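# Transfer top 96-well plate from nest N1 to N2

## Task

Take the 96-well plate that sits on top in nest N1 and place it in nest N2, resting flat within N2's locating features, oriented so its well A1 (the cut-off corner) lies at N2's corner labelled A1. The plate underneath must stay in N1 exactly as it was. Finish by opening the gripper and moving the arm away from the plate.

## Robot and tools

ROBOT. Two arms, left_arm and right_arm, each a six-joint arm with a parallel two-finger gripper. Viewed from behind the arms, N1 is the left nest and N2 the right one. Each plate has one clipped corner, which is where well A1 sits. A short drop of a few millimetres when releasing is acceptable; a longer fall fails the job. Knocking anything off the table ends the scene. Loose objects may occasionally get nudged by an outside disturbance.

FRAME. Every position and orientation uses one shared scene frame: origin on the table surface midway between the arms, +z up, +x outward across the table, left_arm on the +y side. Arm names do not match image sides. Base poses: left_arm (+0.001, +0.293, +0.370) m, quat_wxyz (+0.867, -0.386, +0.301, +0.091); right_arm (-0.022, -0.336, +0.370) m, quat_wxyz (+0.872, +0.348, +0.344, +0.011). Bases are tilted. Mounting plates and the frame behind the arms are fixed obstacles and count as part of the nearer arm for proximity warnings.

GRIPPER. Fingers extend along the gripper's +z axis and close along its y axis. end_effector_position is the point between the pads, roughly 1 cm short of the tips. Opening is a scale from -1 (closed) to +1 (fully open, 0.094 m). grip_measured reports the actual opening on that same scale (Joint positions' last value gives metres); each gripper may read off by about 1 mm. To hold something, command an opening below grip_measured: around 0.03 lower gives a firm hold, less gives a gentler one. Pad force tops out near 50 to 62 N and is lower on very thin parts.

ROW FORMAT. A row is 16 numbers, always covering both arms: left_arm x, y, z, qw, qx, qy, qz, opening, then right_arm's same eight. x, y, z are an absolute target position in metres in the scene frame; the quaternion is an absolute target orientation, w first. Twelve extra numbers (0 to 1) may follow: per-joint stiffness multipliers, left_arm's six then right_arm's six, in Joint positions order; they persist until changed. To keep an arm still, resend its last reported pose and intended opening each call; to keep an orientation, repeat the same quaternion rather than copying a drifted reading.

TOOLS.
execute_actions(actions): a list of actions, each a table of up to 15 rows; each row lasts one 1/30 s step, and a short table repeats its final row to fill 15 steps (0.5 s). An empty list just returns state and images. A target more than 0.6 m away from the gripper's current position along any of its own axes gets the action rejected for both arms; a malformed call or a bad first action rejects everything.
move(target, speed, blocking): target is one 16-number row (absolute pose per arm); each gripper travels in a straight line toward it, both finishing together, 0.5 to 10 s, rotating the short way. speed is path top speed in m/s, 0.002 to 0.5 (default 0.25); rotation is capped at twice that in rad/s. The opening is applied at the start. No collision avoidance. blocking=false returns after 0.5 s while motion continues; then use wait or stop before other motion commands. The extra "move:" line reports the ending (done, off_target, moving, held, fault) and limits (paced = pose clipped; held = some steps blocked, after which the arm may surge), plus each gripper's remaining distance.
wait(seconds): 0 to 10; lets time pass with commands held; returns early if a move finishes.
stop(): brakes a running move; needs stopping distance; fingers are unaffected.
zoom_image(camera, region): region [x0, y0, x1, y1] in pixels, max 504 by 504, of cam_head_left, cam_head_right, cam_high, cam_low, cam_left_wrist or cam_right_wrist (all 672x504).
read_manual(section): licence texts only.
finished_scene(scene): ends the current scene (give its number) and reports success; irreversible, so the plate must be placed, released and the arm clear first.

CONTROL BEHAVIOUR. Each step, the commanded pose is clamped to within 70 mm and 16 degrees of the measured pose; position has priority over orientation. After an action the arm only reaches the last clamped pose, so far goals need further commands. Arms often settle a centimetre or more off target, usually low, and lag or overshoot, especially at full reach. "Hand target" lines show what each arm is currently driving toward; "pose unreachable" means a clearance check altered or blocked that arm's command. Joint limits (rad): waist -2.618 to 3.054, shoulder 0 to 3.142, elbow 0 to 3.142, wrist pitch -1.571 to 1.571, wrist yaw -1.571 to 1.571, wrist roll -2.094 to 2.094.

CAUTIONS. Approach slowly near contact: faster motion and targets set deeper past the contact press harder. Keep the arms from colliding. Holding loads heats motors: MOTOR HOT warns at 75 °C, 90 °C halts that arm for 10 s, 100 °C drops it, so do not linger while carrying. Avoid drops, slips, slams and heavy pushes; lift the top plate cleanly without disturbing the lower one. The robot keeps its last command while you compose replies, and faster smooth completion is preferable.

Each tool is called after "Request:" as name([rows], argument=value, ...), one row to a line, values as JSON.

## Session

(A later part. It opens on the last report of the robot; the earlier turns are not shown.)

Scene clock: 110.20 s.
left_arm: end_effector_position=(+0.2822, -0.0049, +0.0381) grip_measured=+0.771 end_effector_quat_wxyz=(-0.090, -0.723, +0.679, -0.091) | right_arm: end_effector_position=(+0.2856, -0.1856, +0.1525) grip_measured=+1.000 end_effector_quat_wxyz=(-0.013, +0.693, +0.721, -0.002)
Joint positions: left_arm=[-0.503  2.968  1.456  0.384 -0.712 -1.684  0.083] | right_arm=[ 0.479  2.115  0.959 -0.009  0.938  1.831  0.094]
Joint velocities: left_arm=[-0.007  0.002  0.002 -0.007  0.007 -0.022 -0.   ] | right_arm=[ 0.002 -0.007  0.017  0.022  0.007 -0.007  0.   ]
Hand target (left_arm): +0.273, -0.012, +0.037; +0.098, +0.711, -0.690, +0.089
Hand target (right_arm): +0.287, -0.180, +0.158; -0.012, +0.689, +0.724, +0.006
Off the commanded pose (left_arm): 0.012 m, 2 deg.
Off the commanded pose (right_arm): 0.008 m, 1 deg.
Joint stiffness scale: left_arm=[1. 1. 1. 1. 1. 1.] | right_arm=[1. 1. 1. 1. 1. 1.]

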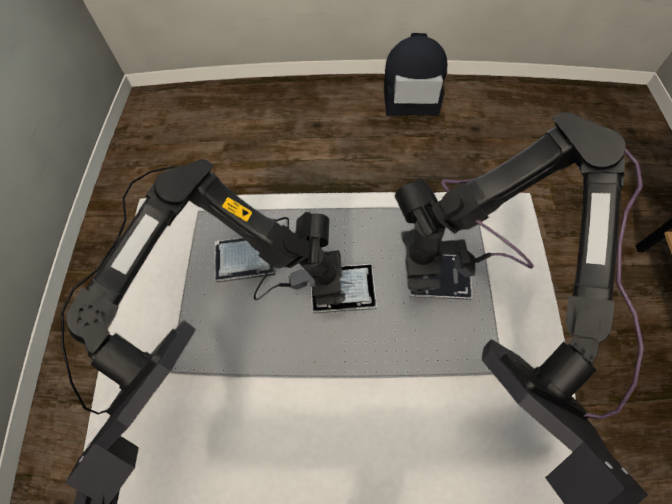

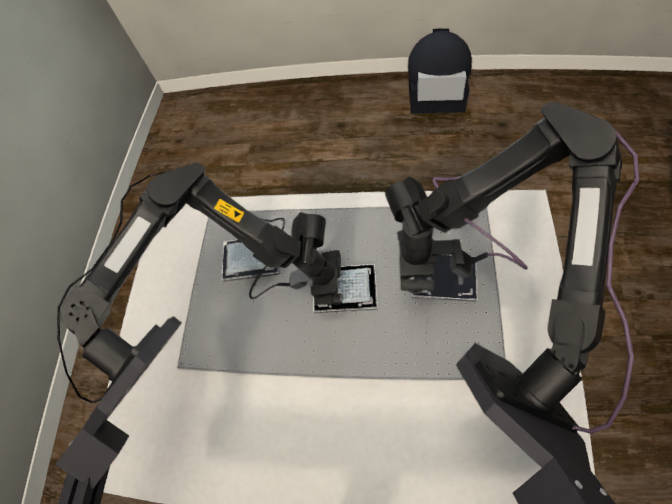

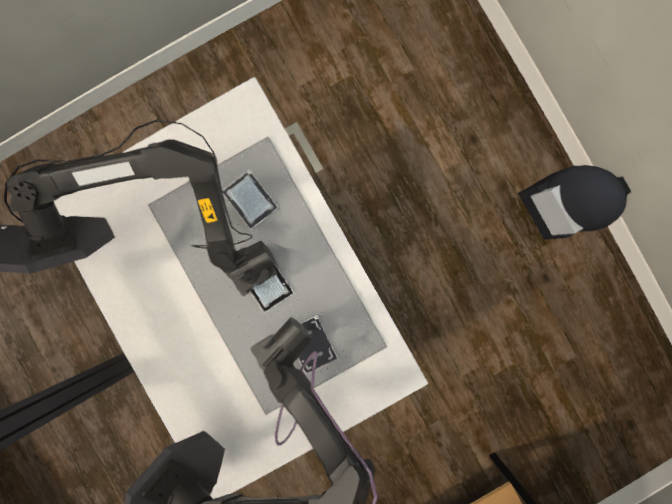

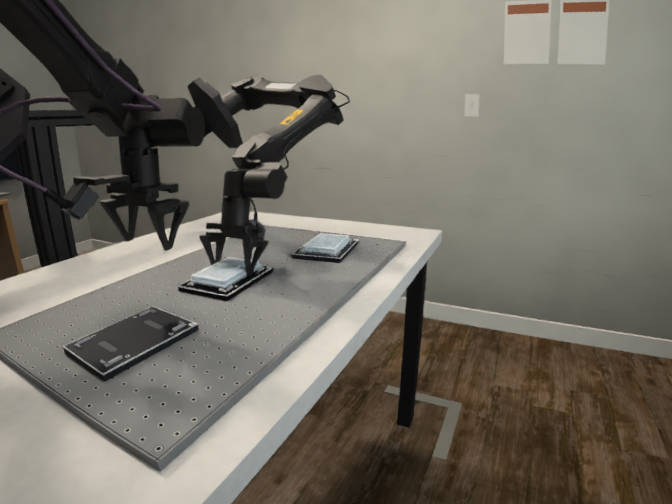

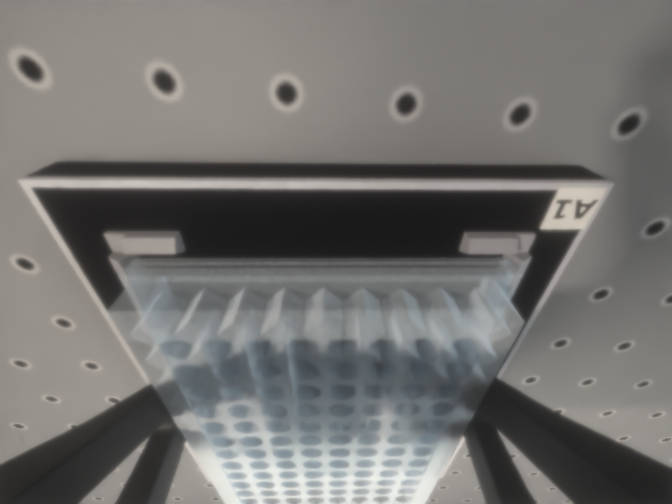

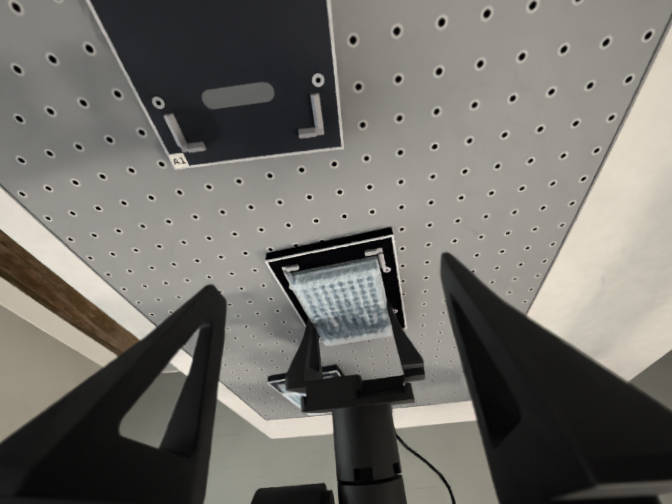

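Request:
zoom_image(camera="cam_right_wrist", region=[270, 235, 410, 340])

Request:
zoom_image(camera="cam_left_wrist", region=[90, 220, 210, 310])

Request:
zoom_image(camera="cam_left_wrist", region=[440, 220, 560, 310])

Request:
zoom_image(camera="cam_low", region=[175, 250, 280, 305])

Region (270, 235, 410, 340) of cam_right_wrist's 672x504 image, scaled by 3.600, with more detail than that image has; it fills the top 378 rows of this view, and the rest is white.

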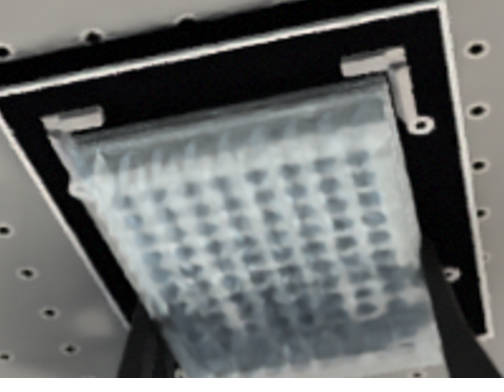

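Region (90, 220, 210, 310) of cam_left_wrist's 672x504 image, scaled by 4.200, with more detail than that image has; it fills the top 378 rows of this view, and the rest is white.

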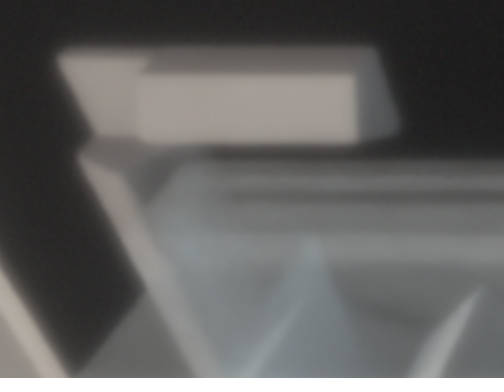

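Region (440, 220, 560, 310) of cam_left_wrist's 672x504 image, scaled by 4.200, with more detail than that image has; it fills the top 378 rows of this view, and the rest is white.

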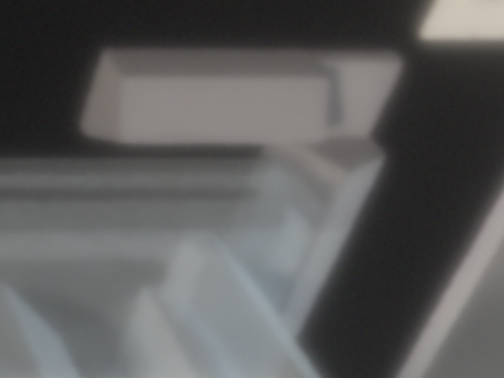

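Region (175, 250, 280, 305) of cam_low's 672x504 image, scaled by 4.800, with more detail than that image has; it fills the top 264 rows of this view, and the rest is white.

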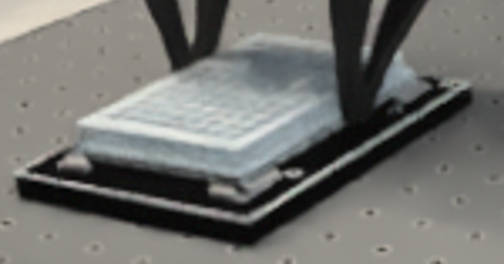

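Request:
execute_actions([
  [[0.27362,-0.01227,0.03636,0.0993,0.7116,-0.6900,0.0892,0.75,0.287,-0.1803,0.1579,-0.012,0.689,0.724,0.006,1],[0.27374,-0.01214,0.03602,0.1001,0.7117,-0.6897,0.0895,0.75,0.287,-0.1803,0.1579,-0.012,0.689,0.724,0.006,1],[0.27386,-0.01201,0.03568,0.1009,0.7118,-0.6895,0.0898,0.75,0.287,-0.1803,0.1579,-0.012,0.689,0.724,0.006,1],[0.27398,-0.01188,0.03533,0.1017,0.7118,-0.6893,0.0901,0.75,0.287,-0.1803,0.1579,-0.012,0.689,0.724,0.006,1],[0.27411,-0.01175,0.03499,0.1025,0.7119,-0.6890,0.0904,0.75,0.287,-0.1803,0.1579,-0.012,0.689,0.724,0.006,1],[0.27423,-0.01162,0.03465,0.1033,0.7120,-0.6888,0.0907,0.75,0.287,-0.1803,0.1579,-0.012,0.689,0.724,0.006,1],[0.27435,-0.01149,0.03431,0.1041,0.7121,-0.6885,0.0910,0.75,0.287,-0.1803,0.1579,-0.012,0.689,0.724,0.006,1],[0.27447,-0.01136,0.03397,0.1049,0.7122,-0.6883,0.0913,0.75,0.287,-0.1803,0.1579,-0.012,0.689,0.724,0.006,1]],
])

Request:
wait(seconds=0.3)

Scene clock: 115.63 s.
left_arm: end_effector_position=(+0.2822, -0.0050, +0.0382) grip_measured=+0.771 end_effector_quat_wxyz=(-0.090, -0.722, +0.680, -0.092) | right_arm: end_effector_position=(+0.2856, -0.1856, +0.1525) grip_measured=+1.000 end_effector_quat_wxyz=(-0.013, +0.693, +0.721, -0.002)
Joint positions: left_arm=[-0.503  2.968  1.456  0.384 -0.712 -1.682  0.083] | right_arm=[ 0.479  2.115  0.959 -0.009  0.938  1.831  0.094]
Joint velocities: left_arm=[-0.002 -0.002  0.022  0.037  0.051 -0.022  0.   ] | right_arm=[ 0.007 -0.012 -0.007 -0.007 -0.007 -0.037  0.   ]
Hand target (left_arm): +0.274, -0.011, +0.034; +0.105, +0.712, -0.688, +0.092
Hand target (right_arm): +0.287, -0.180, +0.158; -0.012, +0.689, +0.724, +0.006
Off the commanded pose (left_arm): 0.011 m, 2 deg.
Off the commanded pose (right_arm): 0.008 m, 1 deg.
Joint stiffness scale: left_arm=[1. 1. 1. 1. 1. 1.] | right_arm=[1. 1. 1. 1. 1. 1.]

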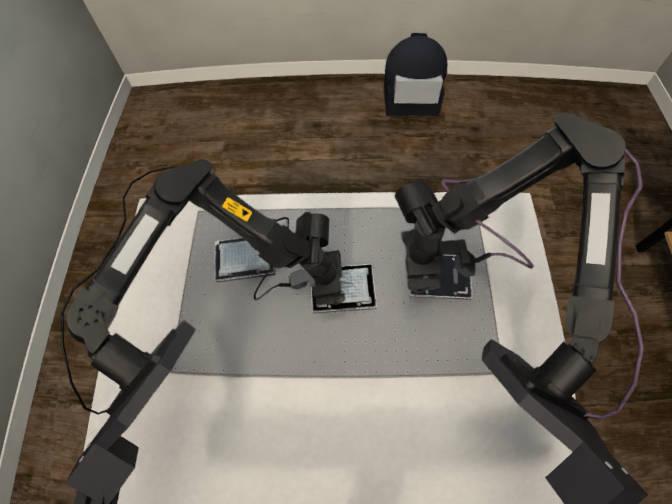

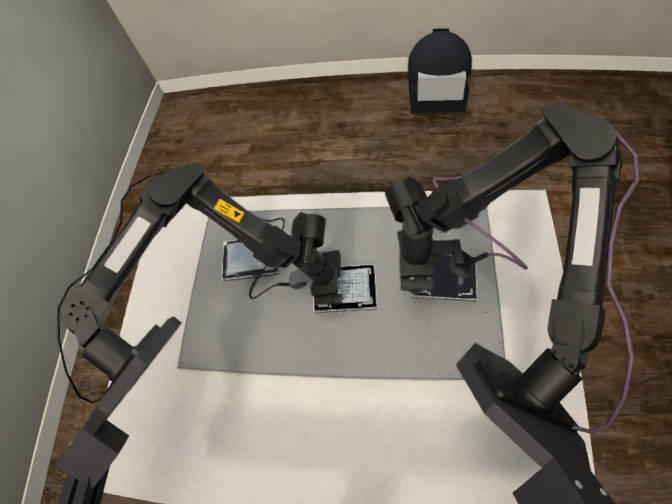

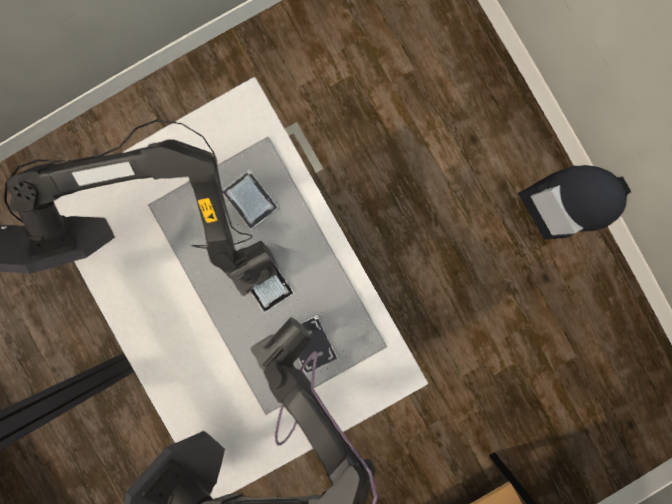

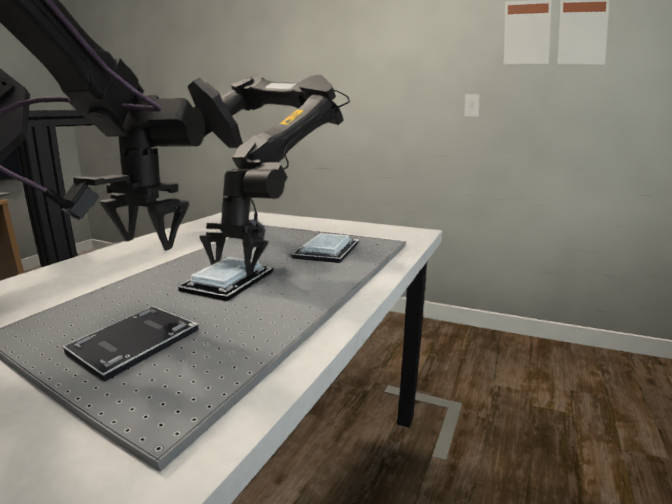

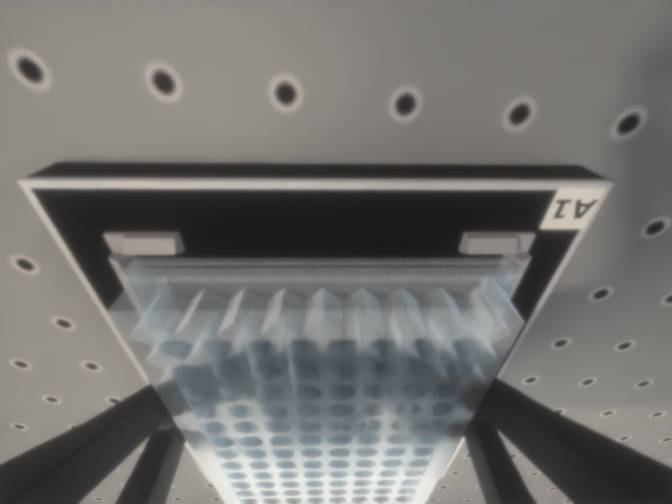

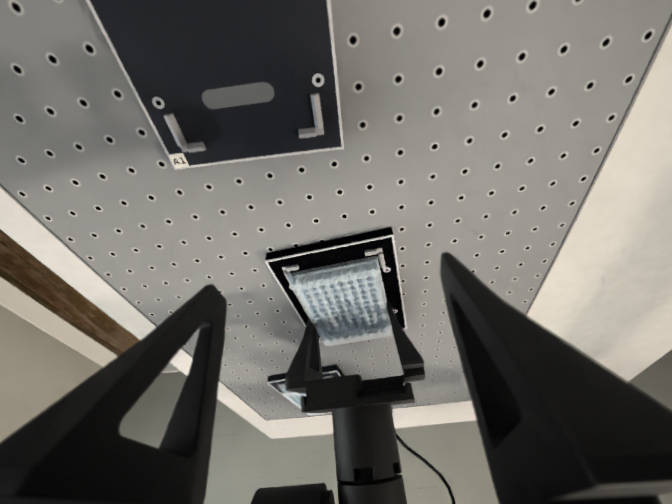

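Scene clock: 115.93 s.
left_arm: end_effector_position=(+0.2822, -0.0050, +0.0382) grip_measured=+0.771 end_effector_quat_wxyz=(-0.090, -0.722, +0.680, -0.092) | right_arm: end_effector_position=(+0.2856, -0.1856, +0.1525) grip_measured=+1.000 end_effector_quat_wxyz=(-0.013, +0.693, +0.721, -0.002)
Joint positions: left_arm=[-0.503  2.968  1.456  0.384 -0.712 -1.682  0.083] | right_arm=[ 0.479  2.115  0.959 -0.009  0.938  1.831  0.094]
Joint velocities: left_arm=[ 0.012  0.012  0.012 -0.037 -0.022  0.007 -0.   ] | right_arm=[-0.002 -0.007 -0.012  0.051  0.037 -0.022  0.   ]
Hand target (left_arm): +0.274, -0.011, +0.034; +0.105, +0.712, -0.688, +0.092
Hand target (right_arm): +0.287, -0.180, +0.158; -0.012, +0.689, +0.724, +0.006
Off the commanded pose (left_arm): 0.011 m, 2 deg.
Off the commanded pose (right_arm): 0.008 m, 1 deg.
Joint stiffness scale: left_arm=[1. 1. 1. 1. 1. 1.] | right_arm=[1. 1. 1. 1. 1. 1.]
wait: 0.30 s; at rest by 0.17 s

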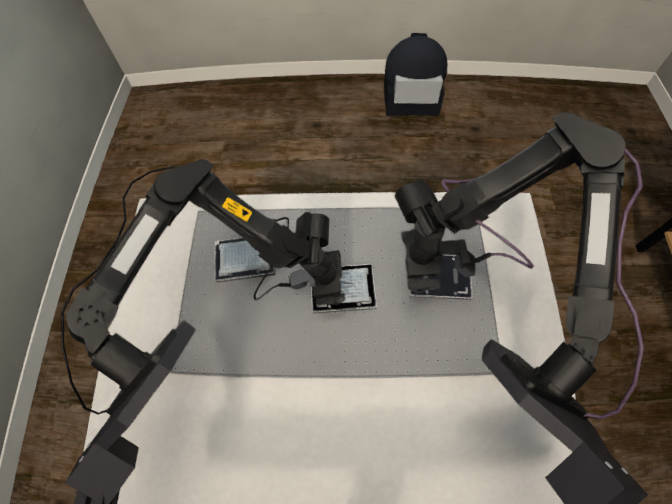

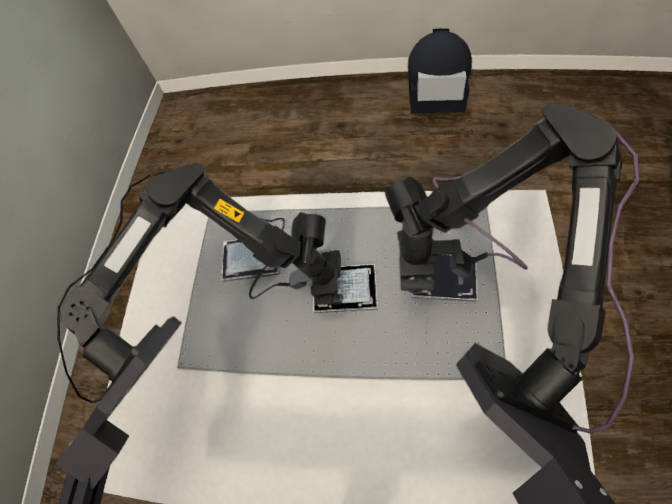

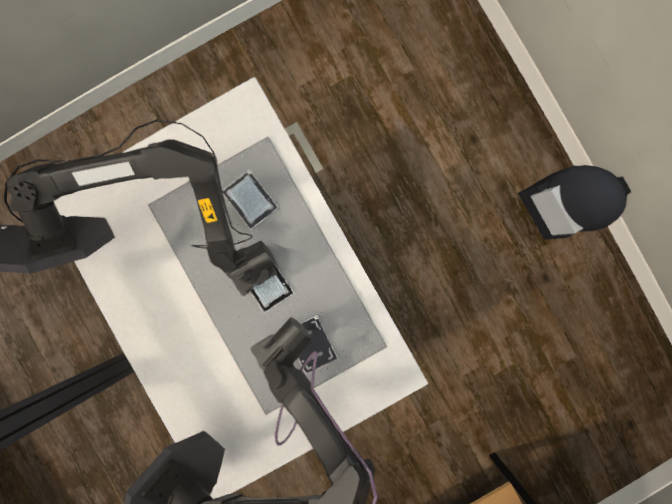

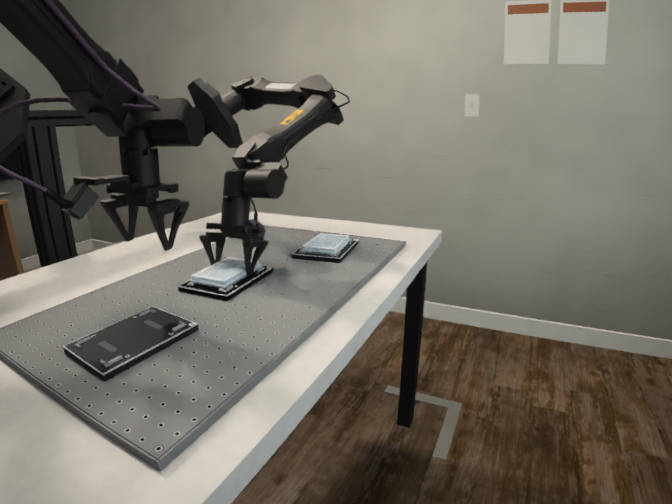

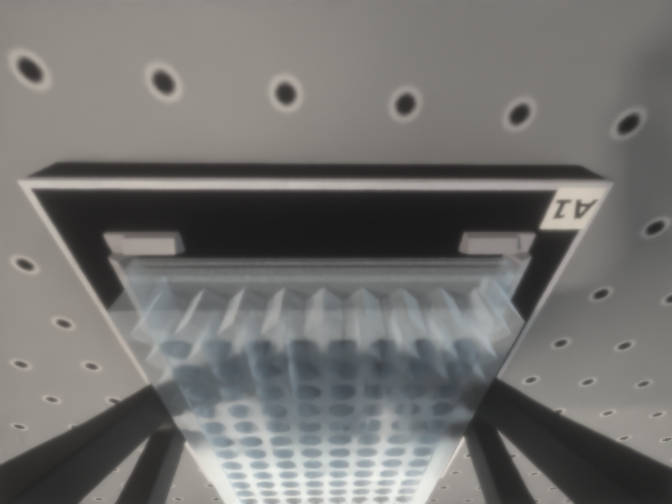

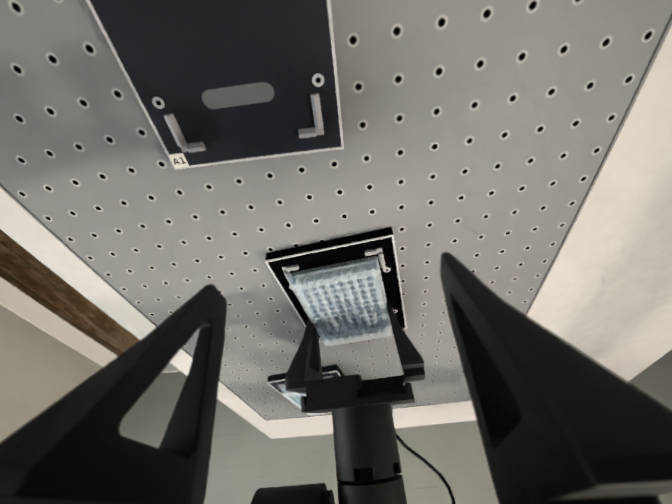

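Request:
execute_actions([
  [[0.277,-0.0092,0.0355,0.100,0.7155,-0.6855,0.0915,0.75,0.287,-0.1803,0.1579,-0.012,0.689,0.724,0.006,1],[0.2796,-0.0071,0.037,0.095,0.7187,-0.6828,0.0918,0.75,0.287,-0.1803,0.1579,-0.012,0.689,0.724,0.006,1],[0.2822,-0.005,0.0385,0.090,0.722,-0.680,0.092,0.75,0.287,-0.1803,0.1579,-0.012,0.689,0.724,0.006,1],[0.2822,-0.005,0.0385,0.090,0.722,-0.680,0.092,0.76,0.287,-0.1803,0.1579,-0.012,0.689,0.724,0.006,1],[0.2822,-0.005,0.0385,0.090,0.722,-0.680,0.092,0.77,0.287,-0.1803,0.1579,-0.012,0.689,0.724,0.006,1],[0.2822,-0.005,0.0385,0.090,0.722,-0.680,0.092,0.78,0.287,-0.1803,0.1579,-0.012,0.689,0.724,0.006,1],[0.2822,-0.005,0.0385,0.090,0.722,-0.680,0.092,0.79,0.287,-0.1803,0.1579,-0.012,0.689,0.724,0.006,1],[0.2822,-0.005,0.0385,0.090,0.722,-0.680,0.092,0.80,0.287,-0.1803,0.1579,-0.012,0.689,0.724,0.006,1],[0.2822,-0.005,0.0385,0.090,0.722,-0.680,0.092,0.82,0.287,-0.1803,0.1579,-0.012,0.689,0.724,0.006,1],[0.2822,-0.005,0.0385,0.090,0.722,-0.680,0.092,0.85,0.287,-0.1803,0.1579,-0.012,0.689,0.724,0.006,1],[0.2822,-0.005,0.0385,0.090,0.722,-0.680,0.092,0.89,0.287,-0.1803,0.1579,-0.012,0.689,0.724,0.006,1],[0.2822,-0.005,0.0385,0.090,0.722,-0.680,0.092,0.93,0.287,-0.1803,0.1579,-0.012,0.689,0.724,0.006,1],[0.2822,-0.005,0.0385,0.090,0.722,-0.680,0.092,0.97,0.287,-0.1803,0.1579,-0.012,0.689,0.724,0.006,1],[0.2822,-0.005,0.0385,0.090,0.722,-0.680,0.092,1,0.287,-0.1803,0.1579,-0.012,0.689,0.724,0.006,1]],
])

Request:
wait(seconds=0.3)

Scene clock: 120.33 s.
left_arm: end_effector_position=(+0.2811, -0.0052, +0.0383) grip_measured=+1.000 end_effector_quat_wxyz=(-0.092, -0.721, +0.681, -0.091) | right_arm: end_effector_position=(+0.2856, -0.1856, +0.1525) grip_measured=+1.000 end_effector_quat_wxyz=(-0.013, +0.693, +0.721, -0.002)
Joint positions: left_arm=[-0.503  2.968  1.456  0.378 -0.71  -1.682  0.094] | right_arm=[ 0.479  2.115  0.959 -0.009  0.938  1.831  0.094]
Joint velocities: left_arm=[ 0.002  0.022 -0.002  0.007  0.007 -0.051  0.   ] | right_arm=[-0.012  0.007 -0.007 -0.051  0.051 -0.007  0.   ]
Hand target (left_arm): +0.282, -0.005, +0.038; +0.090, +0.722, -0.680, +0.092
Hand target (right_arm): +0.287, -0.180, +0.158; -0.012, +0.689, +0.724, +0.006
Off the commanded pose (left_arm): 0.001 m, 0 deg.
Off the commanded pose (right_arm): 0.008 m, 1 deg.
Joint stiffness scale: left_arm=[1. 1. 1. 1. 1. 1.] | right_arm=[1. 1. 1. 1. 1. 1.]

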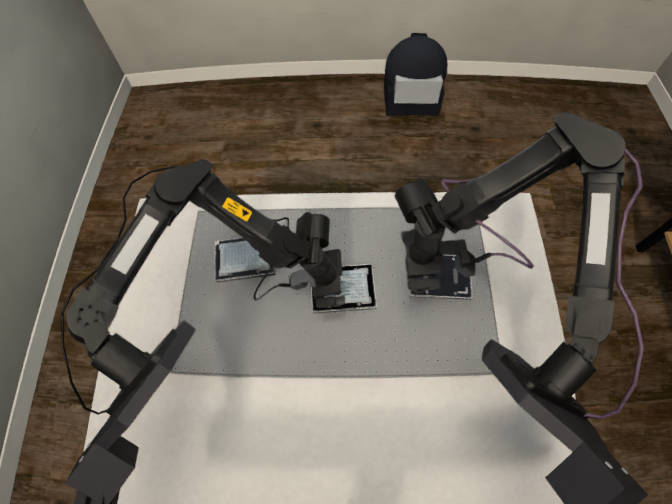

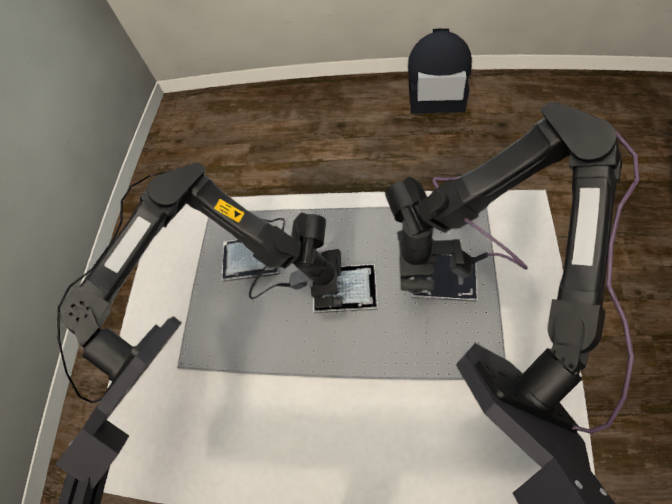

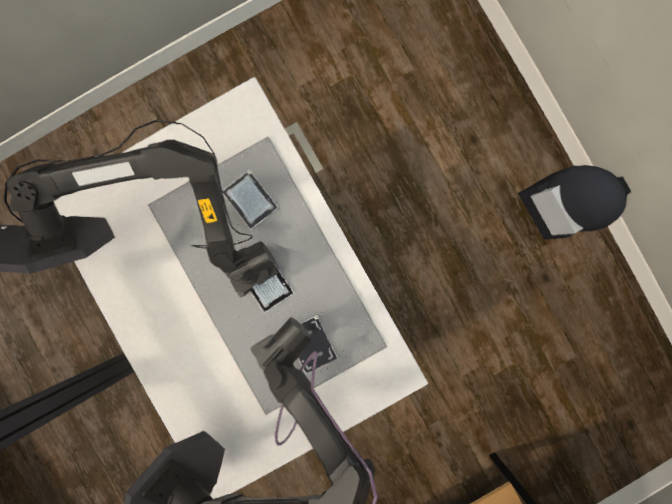

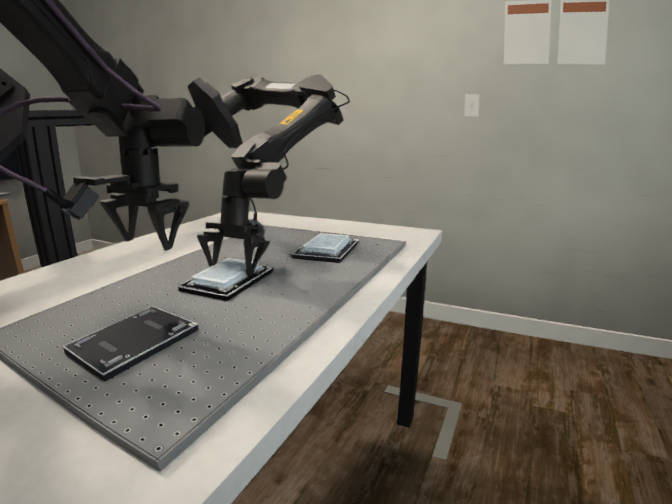

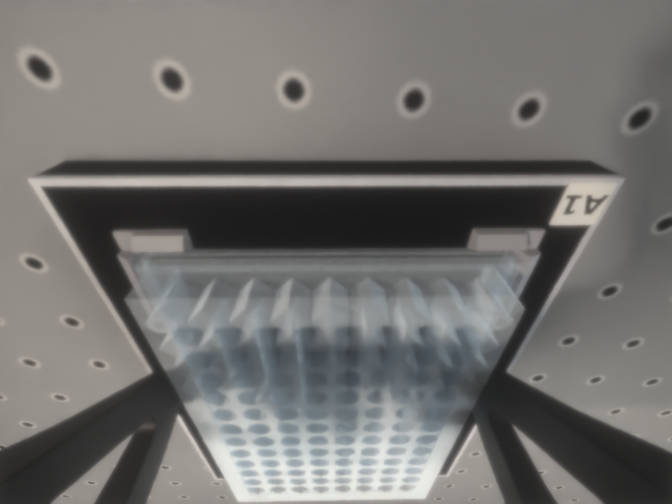

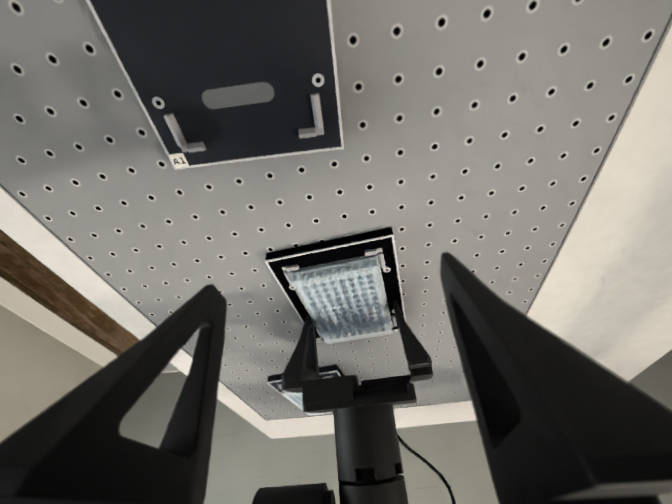

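Scene clock: 120.63 s.
left_arm: end_effector_position=(+0.2811, -0.0053, +0.0383) grip_measured=+1.000 end_effector_quat_wxyz=(-0.092, -0.721, +0.681, -0.091) | right_arm: end_effector_position=(+0.2856, -0.1856, +0.1525) grip_measured=+1.000 end_effector_quat_wxyz=(-0.013, +0.693, +0.721, -0.002)
Joint positions: left_arm=[-0.503  2.968  1.456  0.378 -0.71  -1.682  0.094] | right_arm=[ 0.479  2.115  0.959 -0.009  0.938  1.831  0.094]
Joint velocities: left_arm=[-0.002 -0.007  0.007 -0.051 -0.037  0.081  0.   ] | right_arm=[-0.002 -0.007  0.012 -0.095 -0.037 -0.037  0.   ]
Hand target (left_arm): +0.282, -0.005, +0.038; +0.090, +0.722, -0.680, +0.092
Hand target (right_arm): +0.287, -0.180, +0.158; -0.012, +0.689, +0.724, +0.006
Off the commanded pose (left_arm): 0.001 m, 0 deg.
Off the commanded pose (right_arm): 0.008 m, 1 deg.
Joint stiffness scale: left_arm=[1. 1. 1. 1. 1. 1.] | right_arm=[1. 1. 1. 1. 1. 1.]
wait: 0.30 s; at rest by 0.17 s

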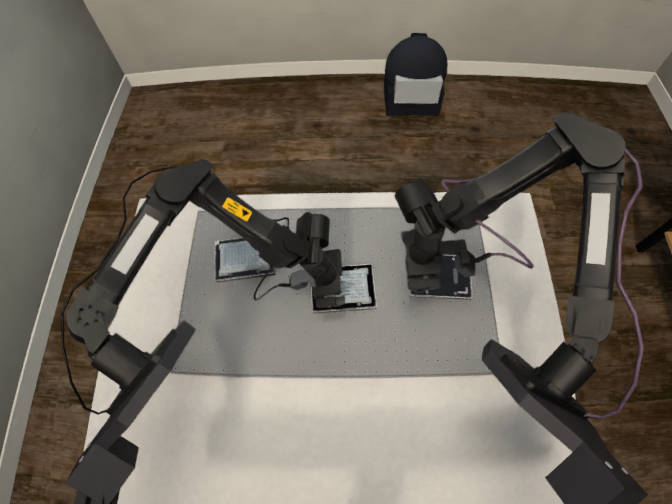

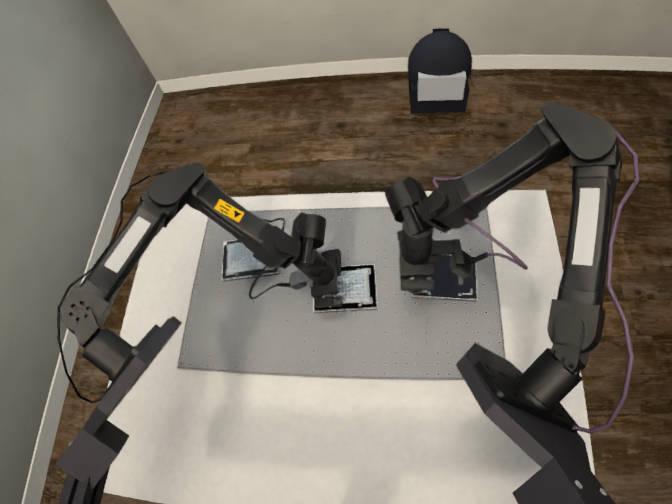

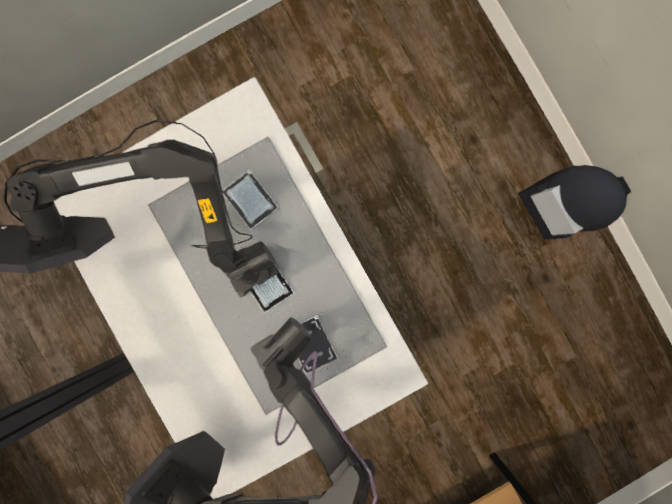

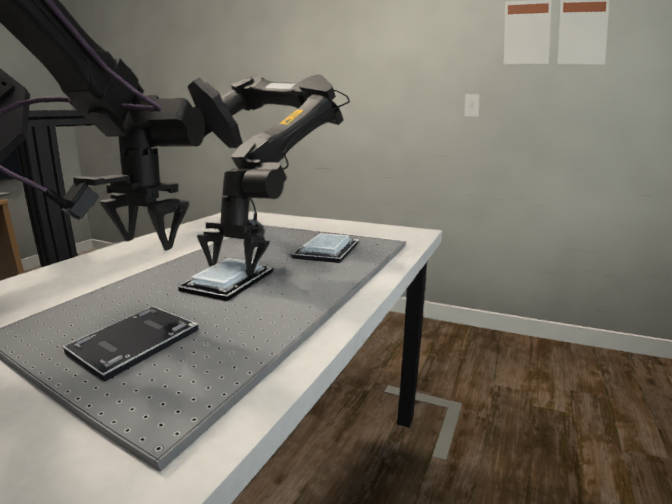

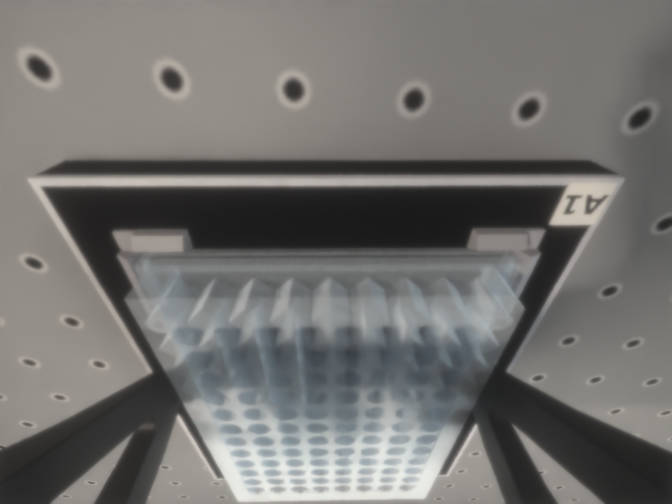

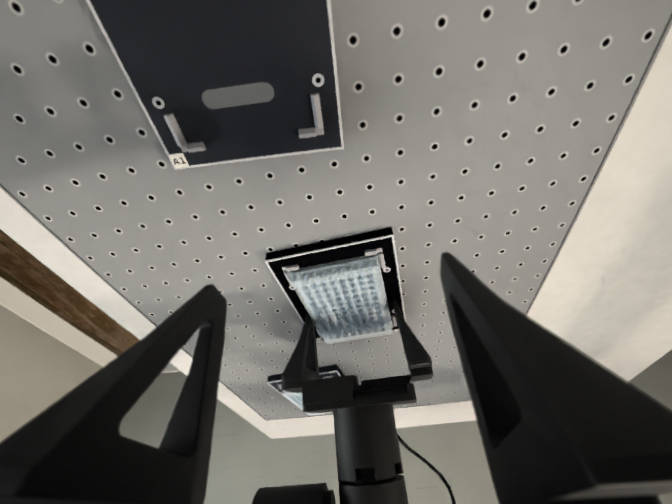

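Request:
execute_actions([
  [[0.2831,-0.0083,0.0422,0.0894,0.7195,-0.6822,0.0963,1,0.287,-0.1803,0.1579,-0.012,0.689,0.724,0.006,1],[0.2840,-0.0115,0.0460,0.0887,0.7169,-0.6844,0.1006,1,0.287,-0.1803,0.1579,-0.012,0.689,0.724,0.006,1],[0.2848,-0.0147,0.0498,0.0881,0.7143,-0.6865,0.1049,1,0.287,-0.1803,0.1579,-0.012,0.689,0.724,0.006,1],[0.2852,-0.0163,0.0517,0.0878,0.7130,-0.6876,0.1071,1,0.287,-0.1803,0.1579,-0.012,0.689,0.724,0.006,1],[0.2856,-0.0179,0.0536,0.0874,0.7117,-0.6886,0.1092,1,0.287,-0.1803,0.1579,-0.012,0.689,0.724,0.006,1],[0.2859,-0.0195,0.0555,0.0871,0.7104,-0.6897,0.1114,1,0.287,-0.1803,0.1579,-0.012,0.689,0.724,0.006,1],[0.2863,-0.0211,0.0574,0.0867,0.7090,-0.6907,0.1135,1,0.287,-0.1803,0.1579,-0.012,0.689,0.724,0.006,1],[0.2866,-0.0227,0.0593,0.0864,0.7077,-0.6918,0.1157,1,0.287,-0.1803,0.1579,-0.012,0.689,0.724,0.006,1],[0.2869,-0.0243,0.0612,0.0861,0.7063,-0.6928,0.1178,1,0.287,-0.1803,0.1579,-0.012,0.689,0.724,0.006,1],[0.2873,-0.0264,0.0638,0.0856,0.7046,-0.6942,0.1207,1,0.287,-0.1803,0.1579,-0.012,0.689,0.724,0.006,1],[0.2877,-0.0285,0.0664,0.0852,0.7028,-0.6956,0.1235,1,0.287,-0.1803,0.1579,-0.012,0.689,0.724,0.006,1],[0.2881,-0.0306,0.0690,0.0847,0.7010,-0.6969,0.1264,1,0.287,-0.1803,0.1579,-0.012,0.689,0.724,0.006,1],[0.2884,-0.0327,0.0716,0.0843,0.6992,-0.6983,0.1292,1,0.287,-0.1803,0.1579,-0.012,0.689,0.724,0.006,1],[0.2888,-0.0348,0.0742,0.0838,0.6974,-0.6996,0.1321,1,0.287,-0.1803,0.1579,-0.012,0.689,0.724,0.006,1],[0.2891,-0.0369,0.0768,0.0834,0.6955,-0.7009,0.1349,1,0.287,-0.1803,0.1579,-0.012,0.689,0.724,0.006,1]],
])

Scene clock: 123.80 s.
left_arm: end_effector_position=(+0.2865, -0.0281, +0.0653) grip_measured=+1.000 end_effector_quat_wxyz=(-0.087, -0.702, +0.696, -0.121) | right_arm: end_effector_position=(+0.2856, -0.1856, +0.1525) grip_measured=+1.000 end_effector_quat_wxyz=(-0.013, +0.693, +0.721, -0.002)
Joint positions: left_arm=[-0.581  2.968  1.456  0.378 -0.71  -1.682  0.094] | right_arm=[ 0.479  2.115  0.959 -0.009  0.938  1.831  0.094]
Joint velocities: left_arm=[-0.198 -0.007 -0.012  0.007 -0.007  0.051  0.   ] | right_arm=[ 0.012 -0.002 -0.012 -0.007 -0.022 -0.051  0.   ]
Hand target (left_arm): +0.289, -0.037, +0.076; +0.083, +0.695, -0.701, +0.135
Hand target (right_arm): +0.287, -0.180, +0.158; -0.012, +0.689, +0.724, +0.006
Off the commanded pose (left_arm): 0.015 m, 2 deg.
Off the commanded pose (right_arm): 0.008 m, 1 deg.
Joint stiffness scale: left_arm=[1. 1. 1. 1. 1. 1.] | right_arm=[1. 1. 1. 1. 1. 1.]

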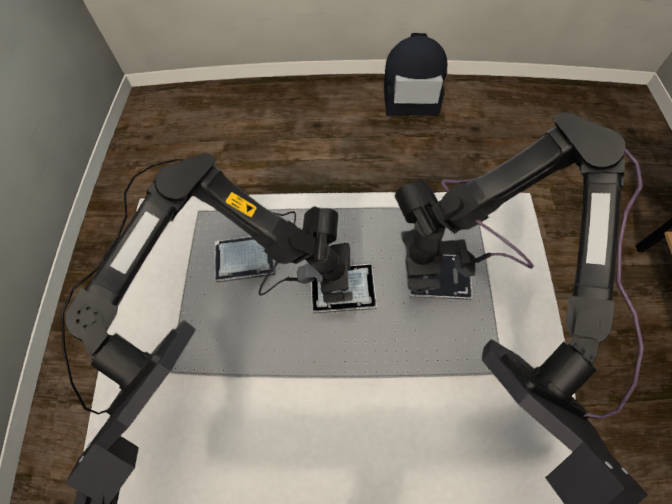

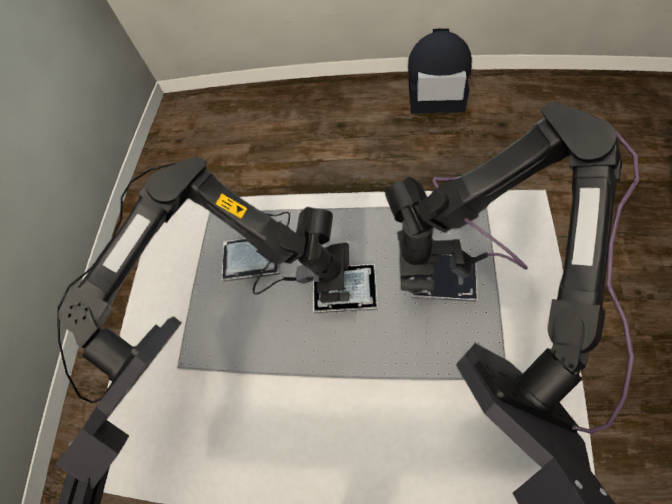

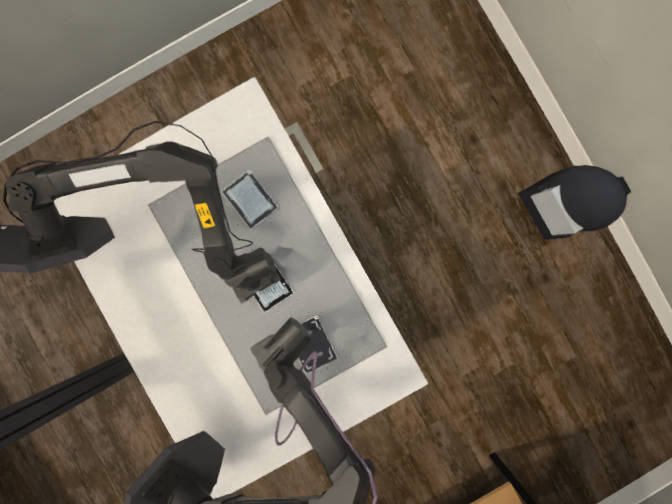

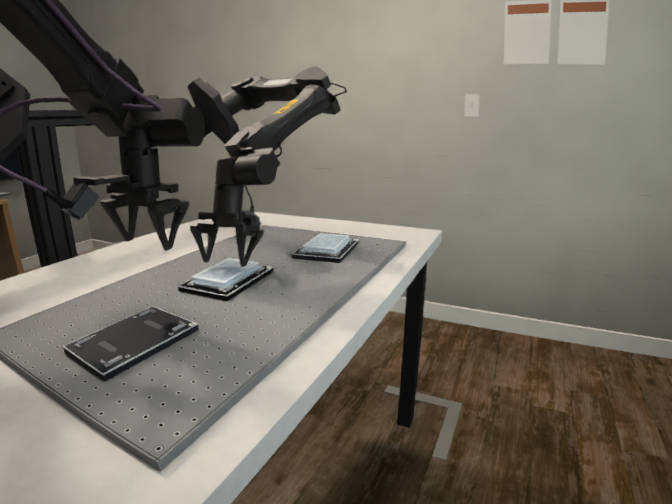

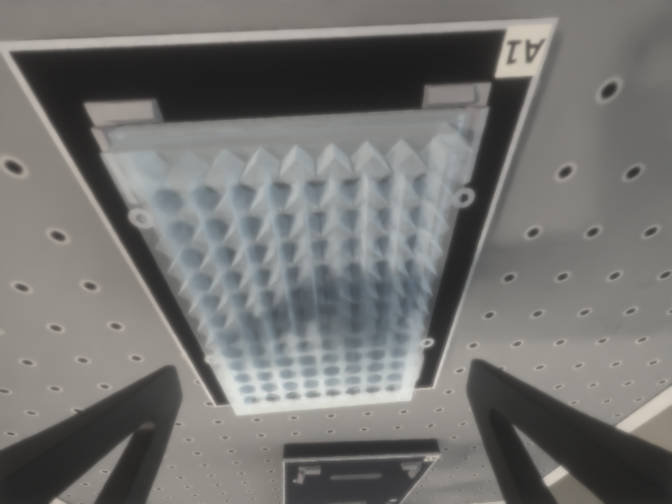

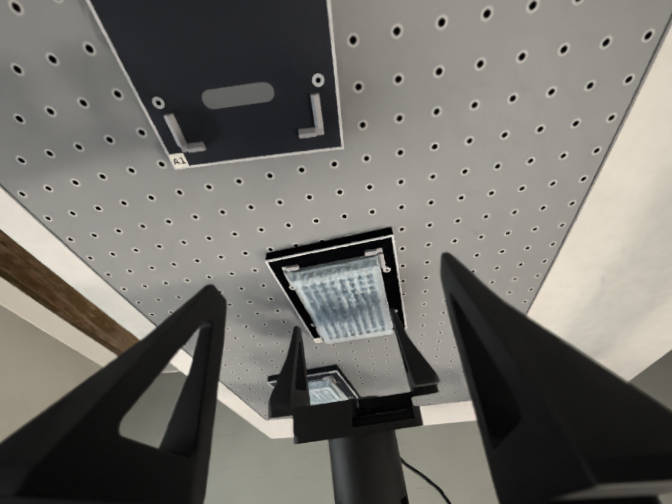

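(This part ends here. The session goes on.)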